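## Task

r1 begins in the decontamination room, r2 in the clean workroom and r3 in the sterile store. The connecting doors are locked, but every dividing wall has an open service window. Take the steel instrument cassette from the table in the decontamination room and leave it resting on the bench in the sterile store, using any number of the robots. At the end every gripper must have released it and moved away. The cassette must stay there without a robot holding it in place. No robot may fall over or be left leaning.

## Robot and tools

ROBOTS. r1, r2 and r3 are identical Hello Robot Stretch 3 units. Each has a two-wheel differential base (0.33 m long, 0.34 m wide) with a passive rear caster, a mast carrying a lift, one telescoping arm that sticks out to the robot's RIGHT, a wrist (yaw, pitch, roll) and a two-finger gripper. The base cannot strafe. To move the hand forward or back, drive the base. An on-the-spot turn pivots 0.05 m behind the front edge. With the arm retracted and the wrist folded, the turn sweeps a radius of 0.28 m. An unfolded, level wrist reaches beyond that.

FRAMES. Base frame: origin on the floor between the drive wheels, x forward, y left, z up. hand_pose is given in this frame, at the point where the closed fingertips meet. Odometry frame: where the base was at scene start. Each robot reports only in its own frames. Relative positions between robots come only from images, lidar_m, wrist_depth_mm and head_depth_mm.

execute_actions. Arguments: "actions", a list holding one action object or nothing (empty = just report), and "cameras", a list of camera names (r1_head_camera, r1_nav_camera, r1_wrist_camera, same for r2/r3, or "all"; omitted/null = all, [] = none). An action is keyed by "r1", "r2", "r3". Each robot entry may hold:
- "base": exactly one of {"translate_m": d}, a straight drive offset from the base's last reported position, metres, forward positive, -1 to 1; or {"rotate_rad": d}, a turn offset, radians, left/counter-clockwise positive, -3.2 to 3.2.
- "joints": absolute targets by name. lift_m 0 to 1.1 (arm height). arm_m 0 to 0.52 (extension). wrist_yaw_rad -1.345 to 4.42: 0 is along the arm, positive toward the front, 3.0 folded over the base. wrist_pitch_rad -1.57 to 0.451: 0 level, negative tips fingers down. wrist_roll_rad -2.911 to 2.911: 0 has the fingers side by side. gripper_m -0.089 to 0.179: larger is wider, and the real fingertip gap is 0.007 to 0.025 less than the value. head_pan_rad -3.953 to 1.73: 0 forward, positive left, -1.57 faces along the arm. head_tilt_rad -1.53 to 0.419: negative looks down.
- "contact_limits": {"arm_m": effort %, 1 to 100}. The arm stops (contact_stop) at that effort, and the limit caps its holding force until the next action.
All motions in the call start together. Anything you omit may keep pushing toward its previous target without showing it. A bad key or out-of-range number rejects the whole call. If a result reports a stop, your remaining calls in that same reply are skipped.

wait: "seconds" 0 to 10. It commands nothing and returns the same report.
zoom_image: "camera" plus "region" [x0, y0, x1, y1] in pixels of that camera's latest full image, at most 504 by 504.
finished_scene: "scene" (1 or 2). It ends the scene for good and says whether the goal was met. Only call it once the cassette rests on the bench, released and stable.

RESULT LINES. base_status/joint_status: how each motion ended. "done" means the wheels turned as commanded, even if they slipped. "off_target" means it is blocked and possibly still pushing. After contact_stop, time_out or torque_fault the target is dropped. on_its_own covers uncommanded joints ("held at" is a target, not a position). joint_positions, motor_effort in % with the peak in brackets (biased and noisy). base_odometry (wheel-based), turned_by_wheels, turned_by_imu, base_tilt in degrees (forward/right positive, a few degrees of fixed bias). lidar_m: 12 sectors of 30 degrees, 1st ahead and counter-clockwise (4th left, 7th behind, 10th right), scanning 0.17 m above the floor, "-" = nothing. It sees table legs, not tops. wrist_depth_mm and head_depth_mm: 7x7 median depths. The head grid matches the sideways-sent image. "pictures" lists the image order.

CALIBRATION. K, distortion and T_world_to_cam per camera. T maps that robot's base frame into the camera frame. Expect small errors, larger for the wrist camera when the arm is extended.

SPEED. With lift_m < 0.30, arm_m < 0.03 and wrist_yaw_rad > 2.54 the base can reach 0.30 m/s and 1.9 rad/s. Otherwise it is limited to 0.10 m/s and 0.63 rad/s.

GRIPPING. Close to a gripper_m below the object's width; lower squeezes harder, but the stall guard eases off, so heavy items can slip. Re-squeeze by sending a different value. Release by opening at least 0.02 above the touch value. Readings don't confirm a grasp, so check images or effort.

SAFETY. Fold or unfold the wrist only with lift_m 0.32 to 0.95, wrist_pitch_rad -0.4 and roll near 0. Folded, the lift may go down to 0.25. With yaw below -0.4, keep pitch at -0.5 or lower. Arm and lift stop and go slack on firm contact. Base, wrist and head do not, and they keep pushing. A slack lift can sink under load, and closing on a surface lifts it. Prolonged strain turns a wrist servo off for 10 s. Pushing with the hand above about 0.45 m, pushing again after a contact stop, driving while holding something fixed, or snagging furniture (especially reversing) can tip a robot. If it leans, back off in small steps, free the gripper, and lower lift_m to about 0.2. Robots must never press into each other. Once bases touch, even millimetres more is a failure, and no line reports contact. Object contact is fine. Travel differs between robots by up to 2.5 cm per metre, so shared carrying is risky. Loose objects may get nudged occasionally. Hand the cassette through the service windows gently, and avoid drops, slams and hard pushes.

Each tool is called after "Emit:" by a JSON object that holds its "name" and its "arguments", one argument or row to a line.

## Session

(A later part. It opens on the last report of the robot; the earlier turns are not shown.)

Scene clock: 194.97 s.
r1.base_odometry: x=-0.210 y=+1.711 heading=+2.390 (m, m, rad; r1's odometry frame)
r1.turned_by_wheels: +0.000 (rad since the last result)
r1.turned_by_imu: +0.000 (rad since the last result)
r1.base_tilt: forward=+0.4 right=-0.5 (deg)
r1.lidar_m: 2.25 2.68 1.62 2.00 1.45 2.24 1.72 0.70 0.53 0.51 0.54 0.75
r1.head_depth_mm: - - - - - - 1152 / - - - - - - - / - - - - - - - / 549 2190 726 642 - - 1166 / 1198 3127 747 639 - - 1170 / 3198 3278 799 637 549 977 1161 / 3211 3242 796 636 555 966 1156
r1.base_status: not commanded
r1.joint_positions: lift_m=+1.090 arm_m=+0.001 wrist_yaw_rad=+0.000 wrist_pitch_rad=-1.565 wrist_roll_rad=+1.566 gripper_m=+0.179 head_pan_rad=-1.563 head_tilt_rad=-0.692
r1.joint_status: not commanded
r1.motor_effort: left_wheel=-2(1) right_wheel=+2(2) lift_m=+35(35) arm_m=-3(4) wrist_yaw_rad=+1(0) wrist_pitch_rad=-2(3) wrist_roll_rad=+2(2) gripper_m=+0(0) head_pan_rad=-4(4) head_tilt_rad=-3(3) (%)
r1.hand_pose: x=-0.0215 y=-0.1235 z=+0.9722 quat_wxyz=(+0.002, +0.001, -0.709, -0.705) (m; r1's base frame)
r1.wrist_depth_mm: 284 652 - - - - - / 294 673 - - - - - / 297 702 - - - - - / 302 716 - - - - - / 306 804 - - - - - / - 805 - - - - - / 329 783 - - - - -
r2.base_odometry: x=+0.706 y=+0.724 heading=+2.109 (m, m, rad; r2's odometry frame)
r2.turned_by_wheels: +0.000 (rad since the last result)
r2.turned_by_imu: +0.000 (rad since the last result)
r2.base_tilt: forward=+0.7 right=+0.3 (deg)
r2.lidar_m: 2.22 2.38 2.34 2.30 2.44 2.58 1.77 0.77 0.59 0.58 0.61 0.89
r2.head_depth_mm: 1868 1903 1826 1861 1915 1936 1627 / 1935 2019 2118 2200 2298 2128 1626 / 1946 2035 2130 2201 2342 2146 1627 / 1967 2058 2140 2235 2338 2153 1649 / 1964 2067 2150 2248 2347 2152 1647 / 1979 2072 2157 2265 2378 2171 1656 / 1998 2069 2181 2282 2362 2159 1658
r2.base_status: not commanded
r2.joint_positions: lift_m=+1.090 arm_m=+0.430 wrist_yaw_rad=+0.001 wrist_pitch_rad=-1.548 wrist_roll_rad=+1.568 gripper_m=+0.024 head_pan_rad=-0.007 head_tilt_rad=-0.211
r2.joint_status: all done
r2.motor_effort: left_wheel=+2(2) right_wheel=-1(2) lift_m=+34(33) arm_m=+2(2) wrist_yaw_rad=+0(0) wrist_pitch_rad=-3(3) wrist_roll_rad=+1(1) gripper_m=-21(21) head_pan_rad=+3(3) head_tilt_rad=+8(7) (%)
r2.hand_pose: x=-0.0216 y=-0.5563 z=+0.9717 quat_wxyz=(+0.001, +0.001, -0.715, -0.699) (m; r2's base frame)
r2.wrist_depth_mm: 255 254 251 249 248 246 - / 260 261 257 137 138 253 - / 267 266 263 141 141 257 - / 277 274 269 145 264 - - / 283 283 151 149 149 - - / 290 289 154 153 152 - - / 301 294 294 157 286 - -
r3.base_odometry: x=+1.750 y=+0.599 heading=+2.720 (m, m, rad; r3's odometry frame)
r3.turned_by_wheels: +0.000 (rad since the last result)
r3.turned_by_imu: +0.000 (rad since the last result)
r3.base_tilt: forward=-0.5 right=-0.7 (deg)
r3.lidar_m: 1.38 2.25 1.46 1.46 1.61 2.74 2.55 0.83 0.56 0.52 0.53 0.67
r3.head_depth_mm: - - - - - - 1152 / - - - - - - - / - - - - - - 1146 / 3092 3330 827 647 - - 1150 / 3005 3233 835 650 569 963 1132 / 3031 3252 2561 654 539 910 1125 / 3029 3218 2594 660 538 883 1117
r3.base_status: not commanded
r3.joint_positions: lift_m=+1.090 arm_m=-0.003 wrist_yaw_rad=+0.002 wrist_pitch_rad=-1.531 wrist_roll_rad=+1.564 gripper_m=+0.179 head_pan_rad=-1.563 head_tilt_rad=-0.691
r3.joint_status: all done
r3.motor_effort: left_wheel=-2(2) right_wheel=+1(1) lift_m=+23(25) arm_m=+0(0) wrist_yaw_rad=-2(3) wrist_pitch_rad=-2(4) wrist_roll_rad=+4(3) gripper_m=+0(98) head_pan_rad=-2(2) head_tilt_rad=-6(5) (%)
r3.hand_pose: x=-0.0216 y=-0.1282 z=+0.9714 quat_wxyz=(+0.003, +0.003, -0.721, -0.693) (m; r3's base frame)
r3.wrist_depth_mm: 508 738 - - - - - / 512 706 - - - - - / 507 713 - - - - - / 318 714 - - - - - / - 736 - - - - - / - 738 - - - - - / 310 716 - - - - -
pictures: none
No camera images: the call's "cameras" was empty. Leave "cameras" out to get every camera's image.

Emit:
{"name": "execute_actions", "arguments": {
  "actions": [
    {"r2":{"joints":{"arm_m":0.05}}}
  ],
  "cameras": []
}}

Emit:
{"name": "execute_actions", "arguments": {
  "actions": [
    {"r2":{"base":{"rotate_rad":1.47}}}
  ],
  "cameras": []
}}

Emit:
{"name": "execute_actions", "arguments": {
  "actions": [
    {"r2":{"base":{"translate_m":1.0}}}
  ],
  "cameras": []
}}

Emit:
{"name": "execute_actions", "arguments": {
  "actions": [
    {"r2":{"base":{"translate_m":0.78}}}
  ],
  "cameras": []
}}

Emit:
{"name": "execute_actions", "arguments": {
  "actions": [
    {"r2":{"base":{"rotate_rad":1.62},"joints":{"head_pan_rad":-1.57,"head_tilt_rad":-0.7}}}
  ],
  "cameras": ["r2_head_camera","r3_head_camera"]
}}

Scene clock: 203.87 s.
r1.base_odometry: x=-0.210 y=+1.711 heading=+2.390 (m, m, rad; r1's odometry frame)
r1.turned_by_wheels: +0.000 (rad since the last result)
r1.turned_by_imu: +0.000 (rad since the last result)
r1.base_tilt: forward=+0.4 right=-0.5 (deg)
r1.lidar_m: 2.26 2.67 1.62 2.01 1.45 2.24 1.72 0.70 0.53 0.51 0.53 0.75
r1.head_depth_mm: - - - - - - 1149 / - - - - - - - / - - - - - - - / 975 2902 805 641 - - 1165 / 3122 2997 804 640 - - 1172 / 3215 3281 799 638 549 977 1164 / 3196 3282 799 635 555 967 1160
r1.base_status: not commanded
r1.joint_positions: lift_m=+1.090 arm_m=+0.001 wrist_yaw_rad=+0.000 wrist_pitch_rad=-1.565 wrist_roll_rad=+1.566 gripper_m=+0.179 head_pan_rad=-1.563 head_tilt_rad=-0.692
r1.joint_status: not commanded
r1.motor_effort: left_wheel=-1(1) right_wheel=+2(2) lift_m=+34(34) arm_m=-4(3) wrist_yaw_rad=+0(0) wrist_pitch_rad=-3(3) wrist_roll_rad=+2(2) gripper_m=+0(0) head_pan_rad=-4(3) head_tilt_rad=-3(3) (%)
r1.hand_pose: x=-0.0215 y=-0.1235 z=+0.9722 quat_wxyz=(+0.002, +0.001, -0.709, -0.705) (m; r1's base frame)
r1.wrist_depth_mm: 287 653 - - - - - / 292 696 - - - - - / 297 698 - - - - - / 300 703 - - - - - / 310 799 - - - - - / - 803 - - - - - / 327 770 - - - - -
r2.base_odometry: x=+0.706 y=+0.724 heading=+2.109 (m, m, rad; r2's odometry frame)
r2.turned_by_wheels: +0.000 (rad since the last result)
r2.turned_by_imu: +0.001 (rad since the last result)
r2.base_tilt: forward=+0.9 right=+0.2 (deg)
r2.lidar_m: 2.22 2.38 2.35 2.29 2.44 2.58 1.77 0.76 0.59 0.58 0.61 0.89
r2.head_depth_mm: 1883 1901 1823 1844 1909 1927 1629 / 1931 2022 2108 2203 2300 2128 1626 / 1952 2041 2137 2188 2324 2144 1631 / 1972 2065 2149 2236 2358 2136 1642 / 1984 2065 2146 2235 2348 2145 1642 / 1977 2071 2167 2263 2346 2155 1649 / 1991 2073 2166 2255 2350 2188 1664
r2.base_status: not commanded
r2.joint_positions: lift_m=+1.090 arm_m=+0.050 wrist_yaw_rad=+0.001 wrist_pitch_rad=-1.547 wrist_roll_rad=+1.568 gripper_m=+0.024 head_pan_rad=-0.007 head_tilt_rad=-0.211
r2.joint_status: all done
r2.motor_effort: left_wheel=+1(1) right_wheel=-1(1) lift_m=+34(34) arm_m=-3(1) wrist_yaw_rad=+0(0) wrist_pitch_rad=-3(3) wrist_roll_rad=+1(1) gripper_m=-22(20) head_pan_rad=+3(3) head_tilt_rad=+8(7) (%)
r2.hand_pose: x=-0.0215 y=-0.1769 z=+0.9717 quat_wxyz=(+0.001, +0.001, -0.715, -0.699) (m; r2's base frame)
r2.wrist_depth_mm: 290 645 - - - - - / 294 659 913 137 138 - - / 301 681 954 141 140 - - / 305 710 - 146 146 - - / 305 743 151 148 149 - - / 310 691 154 152 152 - - / 318 810 - 157 - - -
r3.base_odometry: x=+1.750 y=+0.599 heading=+2.720 (m, m, rad; r3's odometry frame)
r3.turned_by_wheels: +0.000 (rad since the last result)
r3.turned_by_imu: +0.001 (rad since the last result)
r3.base_tilt: forward=-0.5 right=-0.7 (deg)
r3.lidar_m: 1.38 2.25 1.47 1.47 1.61 2.75 2.55 0.83 0.56 0.52 0.53 0.67
r3.head_depth_mm: - - - - - - 1152 / - - - - - - - / - - - - - - 1148 / 3051 3280 831 646 - - 1156 / 3012 3222 838 651 568 964 1138 / 3009 3233 2566 654 540 902 1123 / 2985 3265 2587 661 538 874 1125
r3.base_status: not commanded
r3.joint_positions: lift_m=+1.090 arm_m=-0.003 wrist_yaw_rad=+0.002 wrist_pitch_rad=-1.531 wrist_roll_rad=+1.564 gripper_m=+0.179 head_pan_rad=-1.563 head_tilt_rad=-0.691
r3.joint_status: not commanded
r3.motor_effort: left_wheel=-2(2) right_wheel=+1(1) lift_m=+23(23) arm_m=+0(0) wrist_yaw_rad=-1(3) wrist_pitch_rad=-3(2) wrist_roll_rad=+4(3) gripper_m=-1(0) head_pan_rad=-2(2) head_tilt_rad=-6(5) (%)
r3.hand_pose: x=-0.0216 y=-0.1282 z=+0.9714 quat_wxyz=(+0.003, +0.003, -0.721, -0.693) (m; r3's base frame)
r3.wrist_depth_mm: 518 726 - - - - - / 513 721 - - - - - / 508 714 - - - - - / 313 707 - - - - - / - 741 - - - - - / - 753 - - - - - / 313 712 - - - - -
pictures: none
No camera images: the call's "cameras" was empty. Leave "cameras" out to get every camera's image.

Scene clock: 207.13 s.
r1.base_odometry: x=-0.210 y=+1.711 heading=+2.390 (m, m, rad; r1's odometry frame)
r1.turned_by_wheels: +0.000 (rad since the last result)
r1.turned_by_imu: +0.000 (rad since the last result)
r1.base_tilt: forward=+0.4 right=-0.5 (deg)
r1.lidar_m: 2.25 2.68 1.62 2.00 1.45 2.24 1.72 0.70 0.52 0.51 0.54 0.75
r1.head_depth_mm: - - - - - - 1153 / - - - - - - - / - - - - - - - / 3184 3338 808 642 - - 1168 / 3070 3015 803 640 - - 1173 / 3188 3270 800 637 548 977 1162 / 3214 3255 796 636 554 968 1156
r1.base_status: not commanded
r1.joint_positions: lift_m=+1.090 arm_m=+0.001 wrist_yaw_rad=+0.000 wrist_pitch_rad=-1.565 wrist_roll_rad=+1.566 gripper_m=+0.179 head_pan_rad=-1.563 head_tilt_rad=-0.692
r1.joint_status: not commanded
r1.motor_effort: left_wheel=-1(1) right_wheel=+2(2) lift_m=+34(34) arm_m=-4(4) wrist_yaw_rad=-1(0) wrist_pitch_rad=-2(3) wrist_roll_rad=+2(2) gripper_m=+0(0) head_pan_rad=-4(4) head_tilt_rad=-2(3) (%)
r1.hand_pose: x=-0.0215 y=-0.1235 z=+0.9722 quat_wxyz=(+0.002, +0.001, -0.709, -0.705) (m; r1's base frame)
r1.wrist_depth_mm: 286 659 - - - - - / 290 667 - - - - - / 297 690 - - - - - / 303 718 - - - - - / 306 784 - - - - - / - 776 - - - - - / 328 772 - - - - -
r2.base_odometry: x=+0.706 y=+0.724 heading=-2.704 (m, m, rad; r2's odometry frame)
r2.turned_by_wheels: +1.470 (rad since the last result)
r2.turned_by_imu: +1.493 (rad since the last result)
r2.base_tilt: forward=+0.8 right=+0.1 (deg)
r2.lidar_m: 2.30 2.38 2.64 2.39 0.83 0.60 0.58 0.60 0.81 2.01 2.32 2.39
r2.head_depth_mm: 2063 2137 2262 2336 2443 2110 1620 / 2035 2119 2214 2331 2444 2130 1631 / 2042 1925 - 2345 2415 2132 1647 / 2036 1917 - 2357 2394 2132 1637 / 2003 1901 - 2292 2408 2149 1642 / 2002 1897 - 2306 2372 2179 1666 / 1976 2052 2156 2265 2347 2177 1664
r2.base_status: done
r2.joint_positions: lift_m=+1.090 arm_m=+0.050 wrist_yaw_rad=+0.001 wrist_pitch_rad=-1.547 wrist_roll_rad=+1.568 gripper_m=+0.024 head_pan_rad=-0.007 head_tilt_rad=-0.211
r2.joint_status: not commanded
r2.motor_effort: left_wheel=-1(6) right_wheel=+2(4) lift_m=+34(34) arm_m=-3(3) wrist_yaw_rad=+0(0) wrist_pitch_rad=-3(3) wrist_roll_rad=+1(1) gripper_m=-20(20) head_pan_rad=+3(3) head_tilt_rad=+7(8) (%)
r2.hand_pose: x=-0.0215 y=-0.1769 z=+0.9717 quat_wxyz=(+0.001, +0.001, -0.715, -0.699) (m; r2's base frame)
r2.wrist_depth_mm: - - - - - - - / - - - 138 137 - - / - - - 141 141 - - / - - - 145 146 - - / - - 151 148 149 - - / - - 154 153 153 - - / - - - 158 - - -
r3.base_odometry: x=+1.750 y=+0.599 heading=+2.720 (m, m, rad; r3's odometry frame)
r3.turned_by_wheels: +0.000 (rad since the last result)
r3.turned_by_imu: +0.000 (rad since the last result)
r3.base_tilt: forward=-0.5 right=-0.8 (deg)
r3.lidar_m: 1.38 2.26 1.46 1.46 1.61 2.75 2.55 0.83 0.56 0.52 0.53 0.67
r3.head_depth_mm: - - - - - - 1154 / - - - - - - - / - - - - - - 1140 / 3075 3384 830 647 - - 1148 / 3026 3190 836 648 568 957 1134 / 2970 3293 2531 656 540 904 1125 / 2987 3241 2571 660 537 880 1127
r3.base_status: not commanded
r3.joint_positions: lift_m=+1.090 arm_m=-0.003 wrist_yaw_rad=+0.002 wrist_pitch_rad=-1.531 wrist_roll_rad=+1.564 gripper_m=+0.179 head_pan_rad=-1.563 head_tilt_rad=-0.691
r3.joint_status: not commanded
r3.motor_effort: left_wheel=-2(2) right_wheel=+1(1) lift_m=+23(23) arm_m=+0(0) wrist_yaw_rad=-3(2) wrist_pitch_rad=-2(3) wrist_roll_rad=+4(3) gripper_m=+0(0) head_pan_rad=-2(2) head_tilt_rad=-6(5) (%)
r3.hand_pose: x=-0.0216 y=-0.1282 z=+0.9714 quat_wxyz=(+0.003, +0.003, -0.721, -0.693) (m; r3's base frame)
r3.wrist_depth_mm: 511 711 - - - - - / 506 712 - - - - - / 516 712 - - - - - / 313 712 - - - - - / - 732 - - - - - / - 748 - - - - - / 311 714 - - - - -
pictures: none
No camera images: the call's "cameras" was empty. Leave "cameras" out to get every camera's image.

Scene clock: 218.70 s.
r1.base_odometry: x=-0.210 y=+1.711 heading=+2.390 (m, m, rad; r1's odometry frame)
r1.turned_by_wheels: +0.000 (rad since the last result)
r1.turned_by_imu: +0.001 (rad since the last result)
r1.base_tilt: forward=+0.3 right=-0.5 (deg)
r1.lidar_m: 2.25 2.68 1.62 2.00 1.45 2.24 1.72 0.70 0.52 0.51 0.54 0.75
r1.head_depth_mm: - - - - - - 1153 / - - - - - - - / - - - - - - - / 3088 3262 807 641 - - 1171 / 3225 3323 802 640 - - 1172 / 3213 3299 802 637 549 978 1162 / 3207 3271 797 636 554 965 1157
r1.base_status: not commanded
r1.joint_positions: lift_m=+1.090 arm_m=+0.001 wrist_yaw_rad=+0.000 wrist_pitch_rad=-1.565 wrist_roll_rad=+1.566 gripper_m=+0.179 head_pan_rad=-1.563 head_tilt_rad=-0.692
r1.joint_status: not commanded
r1.motor_effort: left_wheel=-1(1) right_wheel=+2(2) lift_m=+34(34) arm_m=-4(4) wrist_yaw_rad=+0(0) wrist_pitch_rad=-2(2) wrist_roll_rad=+2(2) gripper_m=+0(1) head_pan_rad=-4(3) head_tilt_rad=-3(3) (%)
r1.hand_pose: x=-0.0215 y=-0.1235 z=+0.9722 quat_wxyz=(+0.002, +0.001, -0.709, -0.705) (m; r1's base frame)
r1.wrist_depth_mm: 288 657 - - - - - / 294 688 - - - - - / 294 696 - - - - - / 302 732 - - - - - / 304 770 - - - - - / - 813 - - - - - / 331 772 - - - - -
r2.base_odometry: x=-0.200 y=+0.301 heading=-2.704 (m, m, rad; r2's odometry frame)
r2.turned_by_wheels: +0.000 (rad since the last result)
r2.turned_by_imu: -0.001 (rad since the last result)
r2.base_tilt: forward=+0.7 right=+0.1 (deg)
r2.lidar_m: 1.29 1.33 1.80 2.55 2.29 1.65 1.59 1.64 2.18 2.22 1.84 1.35
r2.head_depth_mm: 956 1185 1237 1300 1365 1430 1500 / 950 1255 - 1422 1346 1412 1491 / 942 3934 - 3727 1346 1403 1467 / 939 3902 - - 1337 1395 1473 / 935 3934 1930 - 1330 1391 1469 / 927 3857 - - 1324 1379 1448 / 921 3830 - 3314 1314 1371 1435
r2.base_status: done
r2.joint_positions: lift_m=+1.090 arm_m=+0.050 wrist_yaw_rad=+0.001 wrist_pitch_rad=-1.547 wrist_roll_rad=+1.568 gripper_m=+0.024 head_pan_rad=-0.007 head_tilt_rad=-0.211
r2.joint_status: not commanded
r2.motor_effort: left_wheel=-2(4) right_wheel=+1(5) lift_m=+34(34) arm_m=-3(3) wrist_yaw_rad=+0(0) wrist_pitch_rad=-3(3) wrist_roll_rad=+1(1) gripper_m=-21(21) head_pan_rad=+3(3) head_tilt_rad=+8(7) (%)
r2.hand_pose: x=-0.0215 y=-0.1769 z=+0.9717 quat_wxyz=(+0.001, +0.001, -0.715, -0.699) (m; r2's base frame)
r2.wrist_depth_mm: - - - - - - - / - - - 138 138 - - / - - - 140 141 - - / - - - 145 146 - - / - - 150 149 149 - - / - - 154 153 153 - - / - - - 158 - - -
r3.base_odometry: x=+1.750 y=+0.599 heading=+2.720 (m, m, rad; r3's odometry frame)
r3.turned_by_wheels: +0.000 (rad since the last result)
r3.turned_by_imu: +0.001 (rad since the last result)
r3.base_tilt: forward=-0.6 right=-0.8 (deg)
r3.lidar_m: 1.38 2.25 1.46 1.46 1.61 2.75 2.55 0.84 0.56 0.52 0.53 0.67
r3.head_depth_mm: - - - - - - 1156 / - - - - - - - / - - - - - - 1151 / 3096 3342 831 645 - - 1151 / 3012 3215 838 649 569 961 1134 / 2982 3241 2538 654 540 906 1125 / 2992 3307 2609 657 539 879 1113
r3.base_status: not commanded
r3.joint_positions: lift_m=+1.090 arm_m=-0.003 wrist_yaw_rad=+0.002 wrist_pitch_rad=-1.531 wrist_roll_rad=+1.564 gripper_m=+0.179 head_pan_rad=-1.563 head_tilt_rad=-0.691
r3.joint_status: not commanded
r3.motor_effort: left_wheel=-2(3) right_wheel=+2(1) lift_m=+23(23) arm_m=-1(0) wrist_yaw_rad=-3(1) wrist_pitch_rad=-3(2) wrist_roll_rad=+3(4) gripper_m=+0(0) head_pan_rad=-2(2) head_tilt_rad=-6(5) (%)
r3.hand_pose: x=-0.0216 y=-0.1282 z=+0.9714 quat_wxyz=(+0.003, +0.003, -0.721, -0.693) (m; r3's base frame)
r3.wrist_depth_mm: 507 718 - - - - - / 511 714 - - - - - / 505 705 - - - - - / 311 693 - - - - - / - 748 - - - - - / - 752 - - - - - / 308 708 - - - - -
pictures: none
No camera images: the call's "cameras" was empty. Leave "cameras" out to get every camera's image.

Scene clock: 228.07 s.
r1.base_odometry: x=-0.210 y=+1.711 heading=+2.390 (m, m, rad; r1's odometry frame)
r1.turned_by_wheels: +0.000 (rad since the last result)
r1.turned_by_imu: +0.000 (rad since the last result)
r1.base_tilt: forward=+0.4 right=-0.5 (deg)
r1.lidar_m: 2.25 2.68 1.62 2.00 1.45 2.25 1.72 0.70 0.52 0.51 0.53 0.75
r1.head_depth_mm: - - - - - - 1150 / - - - - - - - / - - - - - - - / 3081 2960 804 642 - - 1166 / 3210 3297 804 639 - - 1173 / 3217 3272 798 636 549 976 1162 / 3218 3251 799 636 555 967 1160
r1.base_status: not commanded
r1.joint_positions: lift_m=+1.090 arm_m=+0.001 wrist_yaw_rad=+0.000 wrist_pitch_rad=-1.565 wrist_roll_rad=+1.566 gripper_m=+0.179 head_pan_rad=-1.563 head_tilt_rad=-0.692
r1.joint_status: not commanded
r1.motor_effort: left_wheel=-1(1) right_wheel=+2(2) lift_m=+35(35) arm_m=-3(3) wrist_yaw_rad=+0(0) wrist_pitch_rad=-3(2) wrist_roll_rad=+2(2) gripper_m=+0(0) head_pan_rad=-3(4) head_tilt_rad=-3(3) (%)
r1.hand_pose: x=-0.0215 y=-0.1235 z=+0.9722 quat_wxyz=(+0.002, +0.001, -0.709, -0.705) (m; r1's base frame)
r1.wrist_depth_mm: 286 652 - - - - - / 292 682 - - - - - / 299 685 - - - - - / 305 707 - - - - - / 304 793 - - - - - / - 810 - - - - - / 329 767 - - - - -
r2.base_odometry: x=-0.906 y=-0.030 heading=-2.704 (m, m, rad; r2's odometry frame)
r2.turned_by_wheels: +0.000 (rad since the last result)
r2.turned_by_imu: +0.000 (rad since the last result)
r2.base_tilt: forward=+0.9 right=+0.0 (deg)
r2.lidar_m: 0.51 0.52 0.71 1.86 2.64 2.47 2.37 2.45 2.31 2.13 0.73 0.53
r2.head_depth_mm: 3093 3233 3386 3584 3063 727 557 / 3134 3190 3334 3526 3032 729 558 / 3074 3203 3334 3225 2888 734 559 / 3068 3220 3314 3401 3132 738 562 / 3033 3122 1070 2459 2774 740 566 / 3045 3178 3221 3376 3164 747 568 / 2993 3134 3219 3358 3192 748 570
r2.base_status: done
r2.joint_positions: lift_m=+1.090 arm_m=+0.050 wrist_yaw_rad=+0.001 wrist_pitch_rad=-1.547 wrist_roll_rad=+1.568 gripper_m=+0.024 head_pan_rad=-0.007 head_tilt_rad=-0.211
r2.joint_status: not commanded
r2.motor_effort: left_wheel=-1(3) right_wheel=+1(3) lift_m=+34(34) arm_m=-3(3) wrist_yaw_rad=+0(0) wrist_pitch_rad=-3(3) wrist_roll_rad=+1(1) gripper_m=-20(21) head_pan_rad=+3(3) head_tilt_rad=+8(8) (%)
r2.hand_pose: x=-0.0215 y=-0.1769 z=+0.9717 quat_wxyz=(+0.001, +0.001, -0.715, -0.699) (m; r2's base frame)
r2.wrist_depth_mm: - - - - - - - / - - - 138 138 - - / - - - 141 140 - - / - - - 145 146 - - / - - 150 149 149 - - / - - 154 152 152 - - / 990 977 944 158 868 948 989
r3.base_odometry: x=+1.750 y=+0.599 heading=+2.720 (m, m, rad; r3's odometry frame)
r3.turned_by_wheels: +0.000 (rad since the last result)
r3.turned_by_imu: +0.001 (rad since the last result)
r3.base_tilt: forward=-0.5 right=-0.6 (deg)
r3.lidar_m: 1.38 2.25 1.46 1.47 1.61 2.74 2.55 0.83 0.56 0.52 0.53 0.67
r3.head_depth_mm: - - - - - - 1157 / - - - - - - - / - - - - - - 1141 / 1050 3221 831 646 - - 1152 / 3030 3310 836 650 570 962 1136 / 2993 3255 2534 653 541 909 1125 / 2908 3143 2563 658 537 879 1120
r3.base_status: not commanded
r3.joint_positions: lift_m=+1.090 arm_m=-0.003 wrist_yaw_rad=+0.002 wrist_pitch_rad=-1.531 wrist_roll_rad=+1.564 gripper_m=+0.179 head_pan_rad=-1.563 head_tilt_rad=-0.691
r3.joint_status: not commanded
r3.motor_effort: left_wheel=-2(3) right_wheel=+1(1) lift_m=+23(23) arm_m=+0(0) wrist_yaw_rad=-1(3) wrist_pitch_rad=-3(3) wrist_roll_rad=+4(3) gripper_m=+0(0) head_pan_rad=-3(2) head_tilt_rad=-5(5) (%)
r3.hand_pose: x=-0.0216 y=-0.1282 z=+0.9714 quat_wxyz=(+0.003, +0.003, -0.721, -0.693) (m; r3's base frame)
r3.wrist_depth_mm: 514 741 - - - - - / 512 734 - - - - - / 507 703 - - - - - / 314 704 - - - - - / - 745 - - - - - / - 741 - - - - - / 312 704 - - - - -
pictures: none
No camera images: the call's "cameras" was empty. Leave "cameras" out to get every camera's image.

Scene clock: 231.57 s.
r1.base_odometry: x=-0.210 y=+1.711 heading=+2.390 (m, m, rad; r1's odometry frame)
r1.turned_by_wheels: +0.000 (rad since the last result)
r1.turned_by_imu: +0.000 (rad since the last result)
r1.base_tilt: forward=+0.4 right=-0.5 (deg)
r1.lidar_m: 2.26 2.68 1.62 2.00 1.45 2.25 1.72 0.70 0.53 0.51 0.53 0.75
r1.head_depth_mm: - - - - - - 1151 / - - - - - - - / - - - - - - - / 3155 3291 807 642 - - 1165 / 3189 3348 803 640 - - 1174 / 3184 3283 799 638 549 977 1159 / 3227 3258 797 636 555 965 1159
r1.base_status: not commanded
r1.joint_positions: lift_m=+1.090 arm_m=+0.001 wrist_yaw_rad=+0.000 wrist_pitch_rad=-1.565 wrist_roll_rad=+1.566 gripper_m=+0.179 head_pan_rad=-1.563 head_tilt_rad=-0.692
r1.joint_status: not commanded
r1.motor_effort: left_wheel=-2(1) right_wheel=+2(2) lift_m=+34(34) arm_m=-3(4) wrist_yaw_rad=-1(0) wrist_pitch_rad=-2(2) wrist_roll_rad=+2(2) gripper_m=+0(0) head_pan_rad=-4(4) head_tilt_rad=-3(3) (%)
r1.hand_pose: x=-0.0215 y=-0.1235 z=+0.9722 quat_wxyz=(+0.002, +0.001, -0.709, -0.705) (m; r1's base frame)
r1.wrist_depth_mm: 284 662 - - - - - / 292 678 - - - - - / 295 697 - - - - - / 300 702 - - - - - / 304 772 - - - - - / - 800 - - - - - / 329 801 - - - - -
r2.base_odometry: x=-0.906 y=-0.030 heading=-1.084 (m, m, rad; r2's odometry frame)
r2.turned_by_wheels: +1.620 (rad since the last result)
r2.turned_by_imu: +1.645 (rad since the last result)
r2.base_tilt: forward=+0.8 right=+0.1 (deg)
r2.lidar_m: 2.35 2.69 2.43 2.37 2.49 2.27 1.65 0.69 0.52 0.51 0.53 0.75
r2.head_depth_mm: - - - 676 533 327 288 / - - - - 532 320 289 / - - - - - - - / 850 1280 1315 - - 315 290 / 2324 3217 2536 699 564 322 290 / 2852 3258 2550 654 549 828 291 / 2818 3170 2553 655 548 888 1126
r2.base_status: done
r2.joint_positions: lift_m=+1.090 arm_m=+0.050 wrist_yaw_rad=+0.001 wrist_pitch_rad=-1.547 wrist_roll_rad=+1.568 gripper_m=+0.024 head_pan_rad=-1.563 head_tilt_rad=-0.691
r2.joint_status: all done
r2.motor_effort: left_wheel=-2(6) right_wheel=+1(4) lift_m=+34(34) arm_m=-3(3) wrist_yaw_rad=+0(0) wrist_pitch_rad=-3(3) wrist_roll_rad=+1(1) gripper_m=-21(21) head_pan_rad=-3(38) head_tilt_rad=-5(40) (%)
r2.hand_pose: x=-0.0215 y=-0.1769 z=+0.9717 quat_wxyz=(+0.001, +0.001, -0.715, -0.699) (m; r2's base frame)
r2.wrist_depth_mm: 257 547 - - - - - / 262 552 758 138 137 - - / 270 304 790 141 140 - - / 277 309 792 145 146 - - / 285 315 151 149 149 - - / 289 300 155 153 152 - - / 301 676 953 157 - - -
r3.base_odometry: x=+1.750 y=+0.599 heading=+2.720 (m, m, rad; r3's odometry frame)
r3.turned_by_wheels: +0.000 (rad since the last result)
r3.turned_by_imu: +0.000 (rad since the last result)
r3.base_tilt: forward=-0.5 right=-0.8 (deg)
r3.lidar_m: 1.38 2.25 1.47 1.46 1.61 2.74 2.55 0.83 0.56 0.52 0.53 0.67
r3.head_depth_mm: - - - - - - 1156 / - - - - - - - / - - - - - - 1145 / 3077 3307 830 646 - - 1153 / 3063 3183 835 652 568 961 1132 / 801 1152 1304 653 539 904 1127 / 2985 3258 2589 661 540 880 1113
r3.base_status: not commanded
r3.joint_positions: lift_m=+1.090 arm_m=-0.003 wrist_yaw_rad=+0.002 wrist_pitch_rad=-1.531 wrist_roll_rad=+1.564 gripper_m=+0.179 head_pan_rad=-1.563 head_tilt_rad=-0.691
r3.joint_status: not commanded
r3.motor_effort: left_wheel=-3(2) right_wheel=+1(1) lift_m=+23(23) arm_m=+0(0) wrist_yaw_rad=-2(2) wrist_pitch_rad=-2(3) wrist_roll_rad=+4(4) gripper_m=+0(0) head_pan_rad=-2(3) head_tilt_rad=-5(6) (%)
r3.hand_pose: x=-0.0216 y=-0.1282 z=+0.9714 quat_wxyz=(+0.003, +0.003, -0.721, -0.693) (m; r3's base frame)
r3.wrist_depth_mm: 516 714 - - - - - / 510 727 - - - - - / 516 719 - - - - - / 314 708 - - - - - / - 742 - - - - - / - 758 - - - - - / 313 716 - - - - -
pictures: r2_head_camera (sideways: a quarter turn clockwise sets it upright), r3_head_camera (sideways: a quarter turn clockwise sets it upright)
camera_calibration (this result's frames):
r2_head_camera: T_world_to_cam=[[0.0448111, 0.636414, -0.770045, 1.02009], [0.998143, -0.0603666, 0.00819398, -0.0201018], [-0.0412702, -0.768982, -0.637937, 0.787628], [0, 0, 0, 1]] pos_world=[0.00685883, -0.044739, 1.28813]
r3_head_camera: T_world_to_cam=[[0.04766, 0.663208, -0.746916, 0.99486], [0.998863, -0.0310044, 0.0362067, -0.0564695], [0.000854858, -0.747793, -0.663931, 0.824842], [0, 0, 0, 1]] pos_world=[0.00828518, -0.0447384, 1.29276]
Images, in order (width x height): r2_head_camera 896x504, r3_head_camera 896x504.

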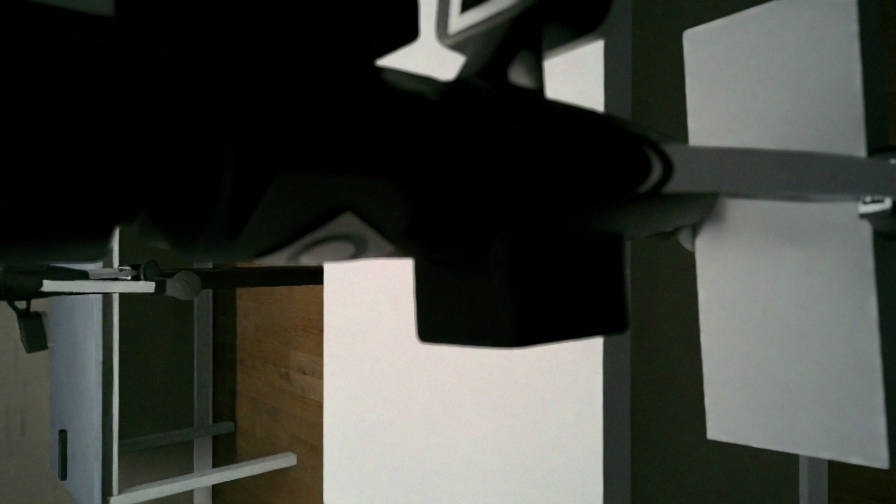

